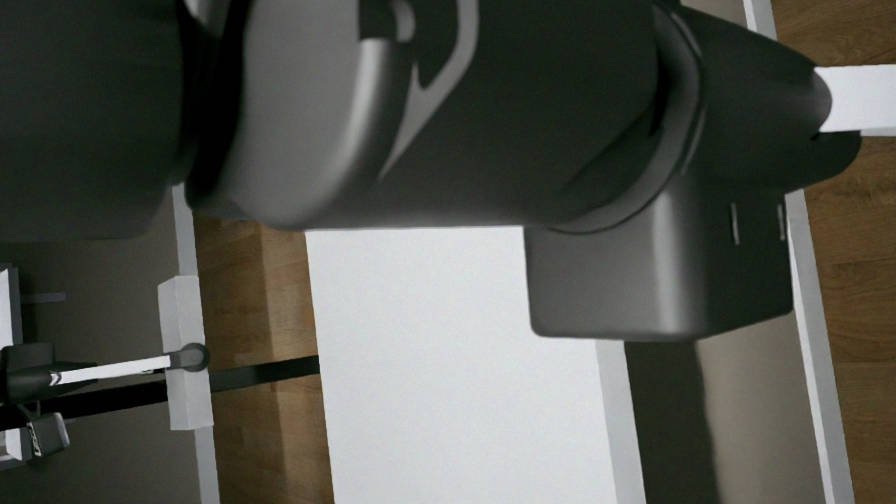

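Emit:
{"name": "execute_actions", "arguments": {
  "actions": [
    {"r2":{"joints":{"arm_m":0.48}}}
  ],
  "cameras": []
}}

Emit:
{"name": "execute_actions", "arguments": {
  "actions": [
    {"r2":{"joints":{"lift_m":1.01}}}
  ],
  "cameras": []
}}

Emit:
{"name": "execute_actions", "arguments": {
  "actions": [
    {"r2":{"joints":{"gripper_m":0.179}}}
  ],
  "cameras": []
}}

Emit:
{"name": "execute_actions", "arguments": {
  "actions": [
    {"r2":{"joints":{"lift_m":1.09}}}
  ],
  "cameras": []
}}

Emit:
{"name": "execute_actions", "arguments": {
  "actions": [
    {"r2":{"joints":{"arm_m":0.01}}}
  ],
  "cameras": []
}}

Emit:
{"name": "execute_actions", "arguments": {
  "actions": [
    {"r3":{"base":{"translate_m":0.1},"joints":{"arm_m":0.4}}}
  ],
  "cameras": ["r3_wrist_camera"]
}}

Scene clock: 241.10 s.
r1.base_odometry: x=-0.210 y=+1.711 heading=+2.390 (m, m, rad; r1's odometry frame)
r1.turned_by_wheels: +0.000 (rad since the last result)
r1.turned_by_imu: +0.000 (rad since the last result)
r1.base_tilt: forward=+0.4 right=-0.5 (deg)
r1.lidar_m: 2.25 2.68 1.62 2.00 1.45 2.24 1.72 0.70 0.52 0.51 0.54 0.75
r1.head_depth_mm: - - - - - - 1152 / - - - - - - - / - - - - - - - / 3172 3325 806 641 - - 1166 / 3188 3302 803 639 - - 1171 / 3211 3272 800 637 548 976 1162 / 3229 3265 797 636 555 966 1157
r1.base_status: not commanded
r1.joint_positions: lift_m=+1.090 arm_m=+0.001 wrist_yaw_rad=+0.000 wrist_pitch_rad=-1.565 wrist_roll_rad=+1.566 gripper_m=+0.179 head_pan_rad=-1.563 head_tilt_rad=-0.692
r1.joint_status: not commanded
r1.motor_effort: left_wheel=-1(1) right_wheel=+2(2) lift_m=+34(35) arm_m=-3(4) wrist_yaw_rad=+0(1) wrist_pitch_rad=-3(3) wrist_roll_rad=+2(2) gripper_m=+0(0) head_pan_rad=-4(4) head_tilt_rad=-3(3) (%)
r1.hand_pose: x=-0.0215 y=-0.1235 z=+0.9722 quat_wxyz=(+0.002, +0.001, -0.709, -0.705) (m; r1's base frame)
r1.wrist_depth_mm: 289 659 - - - - - / 290 672 - - - - - / 295 695 - - - - - / 302 708 - - - - - / 305 761 - - - - - / - 795 - - - - - / 328 767 - - - - -
r2.base_odometry: x=-0.906 y=-0.030 heading=-1.084 (m, m, rad; r2's odometry frame)
r2.turned_by_wheels: +0.000 (rad since the last result)
r2.turned_by_imu: +0.001 (rad since the last result)
r2.base_tilt: forward=+0.8 right=+0.2 (deg)
r2.lidar_m: 2.34 2.69 2.43 2.36 2.49 2.27 1.65 0.69 0.52 0.51 0.53 0.75
r2.head_depth_mm: 2970 3222 2536 653 536 913 1133 / 2819 3236 2551 652 536 915 1129 / 2521 3252 633 651 535 917 1131 / - 3077 635 655 537 919 1135 / 2311 3245 638 654 547 918 1127 / 2855 3219 2546 654 548 917 1132 / 2852 3180 2565 656 548 921 1129
r2.base_status: not commanded
r2.joint_positions: lift_m=+1.090 arm_m=+0.480 wrist_yaw_rad=+0.001 wrist_pitch_rad=-1.547 wrist_roll_rad=+1.568 gripper_m=+0.024 head_pan_rad=-1.563 head_tilt_rad=-0.691
r2.joint_status: all done
r2.motor_effort: left_wheel=-2(1) right_wheel=+1(1) lift_m=+34(35) arm_m=+3(4) wrist_yaw_rad=+0(0) wrist_pitch_rad=-3(3) wrist_roll_rad=+1(1) gripper_m=-21(20) head_pan_rad=-2(3) head_tilt_rad=-5(5) (%)
r2.hand_pose: x=-0.0215 y=-0.6064 z=+0.9716 quat_wxyz=(+0.001, +0.001, -0.715, -0.699) (m; r2's base frame)
r2.wrist_depth_mm: - 256 252 252 248 246 243 / - 263 255 137 137 249 247 / - 266 262 141 142 256 255 / - 274 270 144 263 263 263 / - 279 151 148 149 273 267 / - 288 153 153 153 278 277 / - 298 292 158 286 286 284
r3.base_odometry: x=+1.750 y=+0.599 heading=+2.720 (m, m, rad; r3's odometry frame)
r3.turned_by_wheels: +0.000 (rad since the last result)
r3.turned_by_imu: +0.001 (rad since the last result)
r3.base_tilt: forward=-0.4 right=-0.8 (deg)
r3.lidar_m: 1.38 2.25 1.46 1.46 1.61 2.75 2.55 0.84 0.56 0.52 0.53 0.67
r3.head_depth_mm: - - - - - - 1154 / - - - - - - - / - - - - - - 1145 / 3061 3315 597 645 - - 1148 / 461 478 577 630 570 964 1138 / 420 1231 1282 636 540 908 1130 / 397 3139 2628 657 538 879 1122
r3.base_status: not commanded
r3.joint_positions: lift_m=+1.090 arm_m=-0.003 wrist_yaw_rad=+0.002 wrist_pitch_rad=-1.531 wrist_roll_rad=+1.564 gripper_m=+0.179 head_pan_rad=-1.563 head_tilt_rad=-0.691
r3.joint_status: not commanded
r3.motor_effort: left_wheel=-3(2) right_wheel=+1(1) lift_m=+23(23) arm_m=+0(0) wrist_yaw_rad=-2(3) wrist_pitch_rad=-2(3) wrist_roll_rad=+4(4) gripper_m=+0(1) head_pan_rad=-2(3) head_tilt_rad=-5(5) (%)
r3.hand_pose: x=-0.0216 y=-0.1282 z=+0.9714 quat_wxyz=(+0.003, +0.003, -0.721, -0.693) (m; r3's base frame)
r3.wrist_depth_mm: 514 724 - - - - - / 514 712 - - - - - / 511 699 - - - - - / 313 708 - - - - - / - 756 - - - - - / - 749 - - - - - / 308 716 - - - - -
pictures: none
No camera images: the call's "cameras" was empty. Leave "cameras" out to get every camera's image.

Scene clock: 242.67 s.
r1.base_odometry: x=-0.210 y=+1.711 heading=+2.390 (m, m, rad; r1's odometry frame)
r1.turned_by_wheels: +0.000 (rad since the last result)
r1.turned_by_imu: +0.000 (rad since the last result)
r1.base_tilt: forward=+0.3 right=-0.5 (deg)
r1.lidar_m: 2.25 2.68 1.62 2.00 1.45 2.25 1.72 0.70 0.52 0.51 0.54 0.75
r1.head_depth_mm: - - - - - - 1153 / - - - - - - - / - - - - - - - / 3182 3303 805 641 - - 1162 / 3175 3326 806 640 - - 1173 / 3205 3328 801 637 549 975 1155 / 3217 3259 798 636 555 968 1157
r1.base_status: not commanded
r1.joint_positions: lift_m=+1.090 arm_m=+0.001 wrist_yaw_rad=+0.000 wrist_pitch_rad=-1.565 wrist_roll_rad=+1.566 gripper_m=+0.179 head_pan_rad=-1.563 head_tilt_rad=-0.692
r1.joint_status: not commanded
r1.motor_effort: left_wheel=-1(1) right_wheel=+2(2) lift_m=+34(35) arm_m=-4(4) wrist_yaw_rad=+0(0) wrist_pitch_rad=-3(2) wrist_roll_rad=+2(2) gripper_m=+0(0) head_pan_rad=-4(3) head_tilt_rad=-3(3) (%)
r1.hand_pose: x=-0.0215 y=-0.1235 z=+0.9722 quat_wxyz=(+0.002, +0.001, -0.709, -0.705) (m; r1's base frame)
r1.wrist_depth_mm: 285 649 - - - - - / 291 673 - - - - - / 297 674 - - - - - / 300 691 - - - - - / 303 784 - - - - - / - 807 - - - - - / 328 787 - - - - -
r2.base_odometry: x=-0.906 y=-0.030 heading=-1.084 (m, m, rad; r2's odometry frame)
r2.turned_by_wheels: +0.000 (rad since the last result)
r2.turned_by_imu: +0.000 (rad since the last result)
r2.base_tilt: forward=+0.9 right=+0.0 (deg)
r2.lidar_m: 2.33 2.69 2.44 2.37 2.49 2.27 1.65 0.69 0.52 0.51 0.53 0.75
r2.head_depth_mm: 2859 - 2548 652 534 913 1130 / - 3220 2547 655 535 917 1123 / - 3320 2553 653 536 915 1128 / 836 - 1303 633 536 919 1129 / 2325 3244 2558 647 547 920 1131 / 2829 3241 2545 653 547 917 1132 / 2820 3164 2564 655 547 921 1137
r2.base_status: not commanded
r2.joint_positions: lift_m=+1.010 arm_m=+0.480 wrist_yaw_rad=+0.001 wrist_pitch_rad=-1.547 wrist_roll_rad=+1.568 gripper_m=+0.024 head_pan_rad=-1.563 head_tilt_rad=-0.691
r2.joint_status: all done
r2.motor_effort: left_wheel=-1(1) right_wheel=+1(1) lift_m=+23(33) arm_m=+3(3) wrist_yaw_rad=+0(0) wrist_pitch_rad=-3(3) wrist_roll_rad=+1(1) gripper_m=-21(21) head_pan_rad=-3(3) head_tilt_rad=-6(5) (%)
r2.hand_pose: x=-0.0215 y=-0.6064 z=+0.8921 quat_wxyz=(+0.001, +0.001, -0.715, -0.699) (m; r2's base frame)
r2.wrist_depth_mm: 178 177 174 174 172 172 171 / 183 181 178 137 138 175 174 / 187 185 183 140 142 179 178 / 193 190 186 145 184 184 182 / 197 197 151 149 149 188 187 / 202 201 154 153 152 193 192 / 210 206 204 157 198 200 196
r3.base_odometry: x=+1.750 y=+0.599 heading=+2.720 (m, m, rad; r3's odometry frame)
r3.turned_by_wheels: +0.000 (rad since the last result)
r3.turned_by_imu: +0.000 (rad since the last result)
r3.base_tilt: forward=-0.5 right=-0.7 (deg)
r3.lidar_m: 1.38 2.26 1.46 1.46 1.61 2.74 2.55 0.84 0.56 0.52 0.53 0.67
r3.head_depth_mm: - - - - - - 1162 / - - - - - - - / - - - - - - 1148 / 3115 3295 830 624 - - 1155 / 2932 496 654 610 570 960 1137 / 407 454 810 613 539 905 1127 / 395 3198 821 660 537 880 1116
r3.base_status: not commanded
r3.joint_positions: lift_m=+1.090 arm_m=-0.003 wrist_yaw_rad=+0.002 wrist_pitch_rad=-1.531 wrist_roll_rad=+1.564 gripper_m=+0.179 head_pan_rad=-1.563 head_tilt_rad=-0.691
r3.joint_status: not commanded
r3.motor_effort: left_wheel=-2(3) right_wheel=+1(1) lift_m=+23(23) arm_m=+0(0) wrist_yaw_rad=-2(2) wrist_pitch_rad=-3(3) wrist_roll_rad=+3(3) gripper_m=+0(0) head_pan_rad=-2(2) head_tilt_rad=-5(5) (%)
r3.hand_pose: x=-0.0216 y=-0.1282 z=+0.9714 quat_wxyz=(+0.003, +0.003, -0.721, -0.693) (m; r3's base frame)
r3.wrist_depth_mm: 514 718 - - - - - / 515 711 - - - - - / 509 720 - - - - - / 311 708 - - - - - / - 741 - - - - - / - 750 - - - - - / 312 722 - - - - -
pictures: none
No camera images: the call's "cameras" was empty. Leave "cameras" out to get every camera's image.

Scene clock: 244.70 s.
r1.base_odometry: x=-0.210 y=+1.711 heading=+2.390 (m, m, rad; r1's odometry frame)
r1.turned_by_wheels: +0.000 (rad since the last result)
r1.turned_by_imu: +0.000 (rad since the last result)
r1.base_tilt: forward=+0.4 right=-0.5 (deg)
r1.lidar_m: 2.25 2.68 1.62 2.01 1.45 2.24 1.72 0.70 0.53 0.51 0.54 0.75
r1.head_depth_mm: - - - - - - 1152 / - - - - - - - / - - - - - - - / 3196 3344 807 642 - - 1170 / 3166 3309 806 639 - - 1173 / 3216 3264 800 638 548 978 1162 / 3224 3235 798 636 554 968 1159
r1.base_status: not commanded
r1.joint_positions: lift_m=+1.090 arm_m=+0.001 wrist_yaw_rad=+0.000 wrist_pitch_rad=-1.565 wrist_roll_rad=+1.566 gripper_m=+0.179 head_pan_rad=-1.563 head_tilt_rad=-0.692
r1.joint_status: not commanded
r1.motor_effort: left_wheel=-2(1) right_wheel=+2(2) lift_m=+35(34) arm_m=-4(4) wrist_yaw_rad=+0(0) wrist_pitch_rad=-3(3) wrist_roll_rad=+2(2) gripper_m=+0(1) head_pan_rad=-4(4) head_tilt_rad=-3(3) (%)
r1.hand_pose: x=-0.0215 y=-0.1235 z=+0.9722 quat_wxyz=(+0.002, +0.001, -0.709, -0.705) (m; r1's base frame)
r1.wrist_depth_mm: 288 658 - - - - - / 294 684 - - - - - / 298 705 - - - - - / 304 715 - - - - - / 305 779 - - - - - / - 801 - - - - - / 332 762 - - - - -
r2.base_odometry: x=-0.906 y=-0.030 heading=-1.084 (m, m, rad; r2's odometry frame)
r2.turned_by_wheels: +0.000 (rad since the last result)
r2.turned_by_imu: +0.000 (rad since the last result)
r2.base_tilt: forward=+0.9 right=+0.1 (deg)
r2.lidar_m: 2.34 2.69 2.43 2.37 2.49 2.27 1.65 0.69 0.52 0.51 0.53 0.75
r2.head_depth_mm: 2861 - 2518 652 535 915 1127 / - 3280 2542 652 536 914 1127 / - 3241 2546 654 536 917 1134 / 833 - 1304 631 537 919 1128 / 2287 3231 2524 649 547 918 1132 / 2865 3222 2539 655 547 921 1131 / 2855 3162 2539 656 547 918 1130
r2.base_status: not commanded
r2.joint_positions: lift_m=+1.010 arm_m=+0.480 wrist_yaw_rad=+0.001 wrist_pitch_rad=-1.546 wrist_roll_rad=+1.568 gripper_m=+0.179 head_pan_rad=-1.563 head_tilt_rad=-0.691
r2.joint_status: all done
r2.motor_effort: left_wheel=-2(2) right_wheel=+1(1) lift_m=+23(25) arm_m=+3(3) wrist_yaw_rad=+0(0) wrist_pitch_rad=-4(5) wrist_roll_rad=+1(1) gripper_m=+0(90) head_pan_rad=-3(3) head_tilt_rad=-5(6) (%)
r2.hand_pose: x=-0.0215 y=-0.6068 z=+0.8921 quat_wxyz=(+0.001, +0.001, -0.716, -0.698) (m; r2's base frame)
r2.wrist_depth_mm: 179 176 175 174 173 170 170 / 184 182 178 148 175 176 174 / 188 186 184 151 180 180 178 / 193 192 188 154 183 184 183 / 198 194 193 158 188 189 187 / 205 201 199 163 193 193 192 / 210 206 204 167 198 198 198
r3.base_odometry: x=+1.750 y=+0.599 heading=+2.720 (m, m, rad; r3's odometry frame)
r3.turned_by_wheels: +0.000 (rad since the last result)
r3.turned_by_imu: +0.000 (rad since the last result)
r3.base_tilt: forward=-0.5 right=-0.7 (deg)
r3.lidar_m: 1.38 2.26 1.46 1.46 1.61 2.75 2.55 0.83 0.56 0.52 0.53 0.67
r3.head_depth_mm: - - - - - - 1164 / - - - - - - - / - - - - - - 1147 / 3109 3331 825 626 - - 1150 / 2952 496 681 606 567 963 1140 / 406 456 810 618 540 904 1121 / 396 3167 819 662 538 877 1119
r3.base_status: not commanded
r3.joint_positions: lift_m=+1.090 arm_m=-0.003 wrist_yaw_rad=+0.002 wrist_pitch_rad=-1.531 wrist_roll_rad=+1.564 gripper_m=+0.179 head_pan_rad=-1.563 head_tilt_rad=-0.691
r3.joint_status: not commanded
r3.motor_effort: left_wheel=-2(3) right_wheel=+1(1) lift_m=+23(23) arm_m=+0(0) wrist_yaw_rad=-2(3) wrist_pitch_rad=-2(2) wrist_roll_rad=+4(4) gripper_m=+0(0) head_pan_rad=-2(2) head_tilt_rad=-5(6) (%)
r3.hand_pose: x=-0.0216 y=-0.1282 z=+0.9714 quat_wxyz=(+0.003, +0.003, -0.721, -0.693) (m; r3's base frame)
r3.wrist_depth_mm: 513 714 - - - - - / 504 699 - - - - - / 514 701 - - - - - / 314 716 - - - - - / - 757 - - - - - / - 743 - - - - - / 315 718 - - - - -
pictures: none
No camera images: the call's "cameras" was empty. Leave "cameras" out to get every camera's image.

Scene clock: 246.27 s.
r1.base_odometry: x=-0.210 y=+1.711 heading=+2.390 (m, m, rad; r1's odometry frame)
r1.turned_by_wheels: +0.000 (rad since the last result)
r1.turned_by_imu: +0.000 (rad since the last result)
r1.base_tilt: forward=+0.4 right=-0.6 (deg)
r1.lidar_m: 2.25 2.68 1.62 2.00 1.45 2.24 1.72 0.70 0.52 0.51 0.54 0.75
r1.head_depth_mm: - - - - - - 1151 / - - - - - - - / - - - - - - - / 3202 3347 807 642 - - 1169 / 3220 3277 803 638 - - 1175 / 3205 3329 799 637 549 975 1160 / 3210 3264 797 635 555 968 1157
r1.base_status: not commanded
r1.joint_positions: lift_m=+1.090 arm_m=+0.001 wrist_yaw_rad=+0.000 wrist_pitch_rad=-1.565 wrist_roll_rad=+1.566 gripper_m=+0.179 head_pan_rad=-1.563 head_tilt_rad=-0.692
r1.joint_status: not commanded
r1.motor_effort: left_wheel=-2(1) right_wheel=+2(2) lift_m=+35(35) arm_m=-4(4) wrist_yaw_rad=+0(0) wrist_pitch_rad=-3(3) wrist_roll_rad=+2(2) gripper_m=+0(0) head_pan_rad=-4(3) head_tilt_rad=-3(3) (%)
r1.hand_pose: x=-0.0215 y=-0.1235 z=+0.9722 quat_wxyz=(+0.002, +0.001, -0.709, -0.705) (m; r1's base frame)
r1.wrist_depth_mm: 286 656 - - - - - / 290 679 - - - - - / 295 687 - - - - - / 302 712 - - - - - / 305 779 - - - - - / - 792 - - - - - / 329 777 - - - - -
r2.base_odometry: x=-0.906 y=-0.030 heading=-1.084 (m, m, rad; r2's odometry frame)
r2.turned_by_wheels: +0.000 (rad since the last result)
r2.turned_by_imu: +0.000 (rad since the last result)
r2.base_tilt: forward=+0.8 right=+0.1 (deg)
r2.lidar_m: 2.34 2.69 2.43 2.37 2.48 2.27 1.65 0.69 0.52 0.51 0.53 0.75
r2.head_depth_mm: 2931 3287 2533 653 535 914 1131 / 2801 3207 2576 653 536 916 1128 / 2518 3278 2541 655 536 914 1133 / - 3092 1365 652 536 922 1124 / 2288 3224 2564 650 545 915 1131 / 2877 3226 2561 657 547 921 1133 / 2786 3160 2528 656 549 920 1137
r2.base_status: not commanded
r2.joint_positions: lift_m=+1.090 arm_m=+0.480 wrist_yaw_rad=+0.001 wrist_pitch_rad=-1.546 wrist_roll_rad=+1.568 gripper_m=+0.179 head_pan_rad=-1.563 head_tilt_rad=-0.691
r2.joint_status: all done
r2.motor_effort: left_wheel=-2(3) right_wheel=+1(1) lift_m=+32(34) arm_m=+2(3) wrist_yaw_rad=+0(0) wrist_pitch_rad=-4(4) wrist_roll_rad=+1(1) gripper_m=+1(1) head_pan_rad=-3(3) head_tilt_rad=-5(5) (%)
r2.hand_pose: x=-0.0215 y=-0.6068 z=+0.9717 quat_wxyz=(+0.001, +0.001, -0.716, -0.698) (m; r2's base frame)
r2.wrist_depth_mm: - 254 251 249 245 245 242 / - 261 259 254 253 251 249 / - 266 265 230 259 258 253 / - 274 273 237 266 264 262 / - 282 277 242 273 271 267 / - 284 285 249 283 279 274 / - 297 291 257 288 285 284
r3.base_odometry: x=+1.750 y=+0.599 heading=+2.720 (m, m, rad; r3's odometry frame)
r3.turned_by_wheels: +0.000 (rad since the last result)
r3.turned_by_imu: +0.000 (rad since the last result)
r3.base_tilt: forward=-0.5 right=-0.6 (deg)
r3.lidar_m: 1.38 2.26 1.47 1.46 1.61 2.74 2.55 0.83 0.56 0.52 0.53 0.67
r3.head_depth_mm: - - - - - - 1155 / - - - - - - - / - - - - - - 1147 / 3076 3262 830 624 - - 1145 / 460 469 749 611 567 957 1135 / 430 1229 1308 617 540 904 1121 / 398 3141 2570 661 538 878 1118
r3.base_status: not commanded
r3.joint_positions: lift_m=+1.090 arm_m=-0.003 wrist_yaw_rad=+0.002 wrist_pitch_rad=-1.531 wrist_roll_rad=+1.564 gripper_m=+0.179 head_pan_rad=-1.563 head_tilt_rad=-0.691
r3.joint_status: not commanded
r3.motor_effort: left_wheel=-2(3) right_wheel=+1(1) lift_m=+23(24) arm_m=+0(0) wrist_yaw_rad=-3(3) wrist_pitch_rad=-3(3) wrist_roll_rad=+4(3) gripper_m=-1(0) head_pan_rad=-2(2) head_tilt_rad=-6(6) (%)
r3.hand_pose: x=-0.0216 y=-0.1282 z=+0.9714 quat_wxyz=(+0.003, +0.003, -0.721, -0.693) (m; r3's base frame)
r3.wrist_depth_mm: 511 715 - - - - - / 508 713 - - - - - / 506 707 - - - - - / 316 703 - - - - - / - 750 - - - - - / - 748 - - - - - / 311 721 - - - - -
pictures: none
No camera images: the call's "cameras" was empty. Leave "cameras" out to get every camera's image.

Scene clock: 250.90 s.
r1.base_odometry: x=-0.210 y=+1.711 heading=+2.390 (m, m, rad; r1's odometry frame)
r1.turned_by_wheels: +0.000 (rad since the last result)
r1.turned_by_imu: +0.000 (rad since the last result)
r1.base_tilt: forward=+0.3 right=-0.5 (deg)
r1.lidar_m: 2.26 2.69 1.61 2.00 1.45 2.24 1.72 0.70 0.53 0.51 0.53 0.75
r1.head_depth_mm: - - - - - - 1150 / - - - - - - - / - - - - - - - / 3207 3350 805 640 - - 1165 / 3175 3321 804 641 - - 1175 / 3190 3308 802 637 548 977 1161 / 3234 3253 797 635 555 967 1162
r1.base_status: not commanded
r1.joint_positions: lift_m=+1.090 arm_m=+0.001 wrist_yaw_rad=+0.000 wrist_pitch_rad=-1.565 wrist_roll_rad=+1.566 gripper_m=+0.179 head_pan_rad=-1.563 head_tilt_rad=-0.692
r1.joint_status: not commanded
r1.motor_effort: left_wheel=-1(1) right_wheel=+2(2) lift_m=+35(35) arm_m=-3(4) wrist_yaw_rad=+0(1) wrist_pitch_rad=-2(3) wrist_roll_rad=+2(2) gripper_m=+0(0) head_pan_rad=-4(4) head_tilt_rad=-3(3) (%)
r1.hand_pose: x=-0.0215 y=-0.1235 z=+0.9722 quat_wxyz=(+0.002, +0.001, -0.709, -0.705) (m; r1's base frame)
r1.wrist_depth_mm: 286 644 - - - - - / 291 661 - - - - - / 294 687 - - - - - / 303 695 - - - - - / 306 787 - - - - - / - 810 - - - - - / 327 791 - - - - -
r2.base_odometry: x=-0.906 y=-0.030 heading=-1.084 (m, m, rad; r2's odometry frame)
r2.turned_by_wheels: +0.000 (rad since the last result)
r2.turned_by_imu: +0.000 (rad since the last result)
r2.base_tilt: forward=+0.8 right=+0.2 (deg)
r2.lidar_m: 2.34 2.69 2.44 2.37 2.49 2.26 1.65 0.69 0.52 0.51 0.53 0.76
r2.head_depth_mm: - - - - - 950 1129 / - - - - - - 1132 / - - - - - - - / 840 3157 1322 653 - - 1130 / 2301 3213 2538 649 - - 1134 / 2822 3228 2563 654 548 922 1135 / 2811 3152 2549 656 547 925 1128
r2.base_status: not commanded
r2.joint_positions: lift_m=+1.090 arm_m=+0.010 wrist_yaw_rad=+0.001 wrist_pitch_rad=-1.546 wrist_roll_rad=+1.568 gripper_m=+0.179 head_pan_rad=-1.563 head_tilt_rad=-0.691
r2.joint_status: all done
r2.motor_effort: left_wheel=-3(1) right_wheel=+1(1) lift_m=+32(32) arm_m=-3(3) wrist_yaw_rad=+0(1) wrist_pitch_rad=-4(4) wrist_roll_rad=+1(1) gripper_m=+1(0) head_pan_rad=-3(3) head_tilt_rad=-6(5) (%)
r2.hand_pose: x=-0.0215 y=-0.1373 z=+0.9717 quat_wxyz=(+0.001, +0.001, -0.716, -0.698) (m; r2's base frame)
r2.wrist_depth_mm: 259 605 - - - - - / 267 623 - - - - - / 273 639 - - - - - / 282 651 - - - - - / 286 706 - - - - - / 292 760 - - - - - / 304 742 - - - - -
r3.base_odometry: x=+1.750 y=+0.599 heading=+2.720 (m, m, rad; r3's odometry frame)
r3.turned_by_wheels: +0.000 (rad since the last result)
r3.turned_by_imu: +0.001 (rad since the last result)
r3.base_tilt: forward=-0.3 right=-0.8 (deg)
r3.lidar_m: 1.38 2.26 1.46 1.46 1.61 2.75 2.55 0.84 0.56 0.52 0.53 0.67
r3.head_depth_mm: - - - - - - 1156 / - - - - - - - / - - - - - - 1147 / 3041 3339 827 626 - - 1145 / 3068 3310 840 619 570 964 1140 / 1001 3081 1304 616 540 906 1124 / 2926 3254 2584 658 538 879 1119
r3.base_status: not commanded
r3.joint_positions: lift_m=+1.090 arm_m=-0.003 wrist_yaw_rad=+0.002 wrist_pitch_rad=-1.531 wrist_roll_rad=+1.564 gripper_m=+0.179 head_pan_rad=-1.563 head_tilt_rad=-0.691
r3.joint_status: not commanded
r3.motor_effort: left_wheel=-2(2) right_wheel=+2(1) lift_m=+23(23) arm_m=+0(0) wrist_yaw_rad=-2(2) wrist_pitch_rad=-2(2) wrist_roll_rad=+4(4) gripper_m=+0(0) head_pan_rad=-3(2) head_tilt_rad=-5(5) (%)
r3.hand_pose: x=-0.0216 y=-0.1282 z=+0.9714 quat_wxyz=(+0.003, +0.003, -0.721, -0.693) (m; r3's base frame)
r3.wrist_depth_mm: 509 723 - - - - - / 504 720 - - - - - / 504 715 - - - - - / 312 707 - - - - - / - 736 - - - - - / - 754 - - - - - / 309 714 - - - - -
pictures: none
No camera images: the call's "cameras" was empty. Leave "cameras" out to get every camera's image.

Scene clock: 255.07 s.
r1.base_odometry: x=-0.210 y=+1.711 heading=+2.390 (m, m, rad; r1's odometry frame)
r1.turned_by_wheels: +0.000 (rad since the last result)
r1.turned_by_imu: +0.000 (rad since the last result)
r1.base_tilt: forward=+0.4 right=-0.5 (deg)
r1.lidar_m: 2.25 2.67 1.61 2.00 1.44 2.24 1.72 0.70 0.53 0.51 0.53 0.75
r1.head_depth_mm: - - - - - - 1152 / - - - - - - - / - - - - - - - / 3189 3325 805 641 - - 1168 / 3165 3326 803 640 - - 1174 / 3217 3290 801 638 548 974 1164 / 3227 3280 797 636 556 968 1160
r1.base_status: not commanded
r1.joint_positions: lift_m=+1.090 arm_m=+0.001 wrist_yaw_rad=+0.000 wrist_pitch_rad=-1.565 wrist_roll_rad=+1.566 gripper_m=+0.179 head_pan_rad=-1.563 head_tilt_rad=-0.692
r1.joint_status: not commanded
r1.motor_effort: left_wheel=-1(1) right_wheel=+2(2) lift_m=+34(34) arm_m=-4(4) wrist_yaw_rad=+0(0) wrist_pitch_rad=-2(3) wrist_roll_rad=+2(2) gripper_m=+0(1) head_pan_rad=-4(4) head_tilt_rad=-3(2) (%)
r1.hand_pose: x=-0.0215 y=-0.1235 z=+0.9722 quat_wxyz=(+0.002, +0.001, -0.709, -0.705) (m; r1's base frame)
r1.wrist_depth_mm: 283 659 - - - - - / 292 660 - - - - - / 296 694 - - - - - / 305 705 - - - - - / 305 793 - - - - - / - 799 - - - - - / 331 775 - - - - -
r2.base_odometry: x=-0.906 y=-0.030 heading=-1.084 (m, m, rad; r2's odometry frame)
r2.turned_by_wheels: +0.000 (rad since the last result)
r2.turned_by_imu: +0.000 (rad since the last result)
r2.base_tilt: forward=+0.8 right=+0.1 (deg)
r2.lidar_m: 2.34 2.70 2.43 2.37 2.49 2.28 1.66 0.69 0.52 0.51 0.53 0.76
r2.head_depth_mm: - - - - - 946 1131 / - - - - - - 1125 / - - - - - - - / 1362 3183 2551 652 - - 1137 / 2303 3224 2549 650 - - 1134 / 2806 3257 2522 654 548 922 1132 / 2861 3167 2547 655 548 922 1134
r2.base_status: not commanded
r2.joint_positions: lift_m=+1.090 arm_m=+0.010 wrist_yaw_rad=+0.001 wrist_pitch_rad=-1.546 wrist_roll_rad=+1.568 gripper_m=+0.179 head_pan_rad=-1.563 head_tilt_rad=-0.691
r2.joint_status: not commanded
r2.motor_effort: left_wheel=-2(1) right_wheel=+1(1) lift_m=+32(32) arm_m=-3(3) wrist_yaw_rad=+0(0) wrist_pitch_rad=-4(4) wrist_roll_rad=+1(1) gripper_m=+1(0) head_pan_rad=-3(3) head_tilt_rad=-6(5) (%)
r2.hand_pose: x=-0.0215 y=-0.1373 z=+0.9717 quat_wxyz=(+0.001, +0.001, -0.716, -0.698) (m; r2's base frame)
r2.wrist_depth_mm: 260 612 - - - - - / 265 621 - - - - - / 274 644 - - - - - / 281 639 - - - - - / 284 703 - - - - - / 292 782 - - - - - / 306 747 - - - - -
r3.base_odometry: x=+1.659 y=+0.640 heading=+2.720 (m, m, rad; r3's odometry frame)
r3.turned_by_wheels: +0.000 (rad since the last result)
r3.turned_by_imu: +0.000 (rad since the last result)
r3.base_tilt: forward=-0.6 right=-0.6 (deg)
r3.lidar_m: 1.35 2.15 2.49 1.44 1.68 2.84 2.65 0.82 0.55 0.51 0.52 0.65
r3.head_depth_mm: 3195 3345 807 633 564 1036 1160 / 3219 3250 816 629 551 1000 1152 / 3152 3334 819 620 553 964 1147 / - 3159 825 615 543 937 1132 / 955 3188 835 632 533 908 1128 / 2985 3231 2553 654 534 882 1116 / 2917 3237 2609 657 537 858 1101
r3.base_status: done
r3.joint_positions: lift_m=+1.090 arm_m=+0.400 wrist_yaw_rad=+0.000 wrist_pitch_rad=-1.532 wrist_roll_rad=+1.566 gripper_m=+0.179 head_pan_rad=-1.563 head_tilt_rad=-0.691
r3.joint_status: all done
r3.motor_effort: left_wheel=-2(5) right_wheel=+1(5) lift_m=+23(23) arm_m=+3(2) wrist_yaw_rad=-1(2) wrist_pitch_rad=-2(2) wrist_roll_rad=+3(4) gripper_m=-1(0) head_pan_rad=-2(2) head_tilt_rad=-5(6) (%)
r3.hand_pose: x=-0.0215 y=-0.5303 z=+0.9714 quat_wxyz=(+0.002, +0.002, -0.720, -0.693) (m; r3's base frame)
r3.wrist_depth_mm: 252 252 248 222 246 244 - / 259 260 253 225 251 251 - / 270 267 262 232 260 259 - / 276 271 270 240 266 267 - / 283 284 279 244 278 274 - / - 293 288 254 286 282 - / 306 303 299 299 299 294 -
pictures: r3_wrist_camera
camera_calibration (this result's frames):
r3_wrist_camera: T_world_to_cam=[[-0.036671, 0.998981, -0.026309, 0.546114], [0.976838, 0.0413871, 0.209938, -0.138841], [0.210813, -0.018001, -0.977361, 1.10761], [0, 0, 0, 1]] pos_world=[-0.0778463, -0.519873, 1.12605]
Images, in order (width x height): r3_wrist_camera 644x364.

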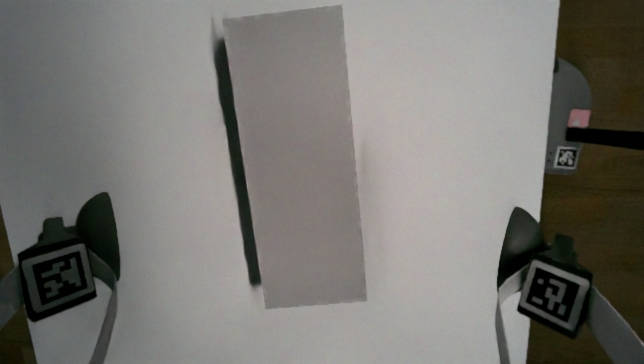

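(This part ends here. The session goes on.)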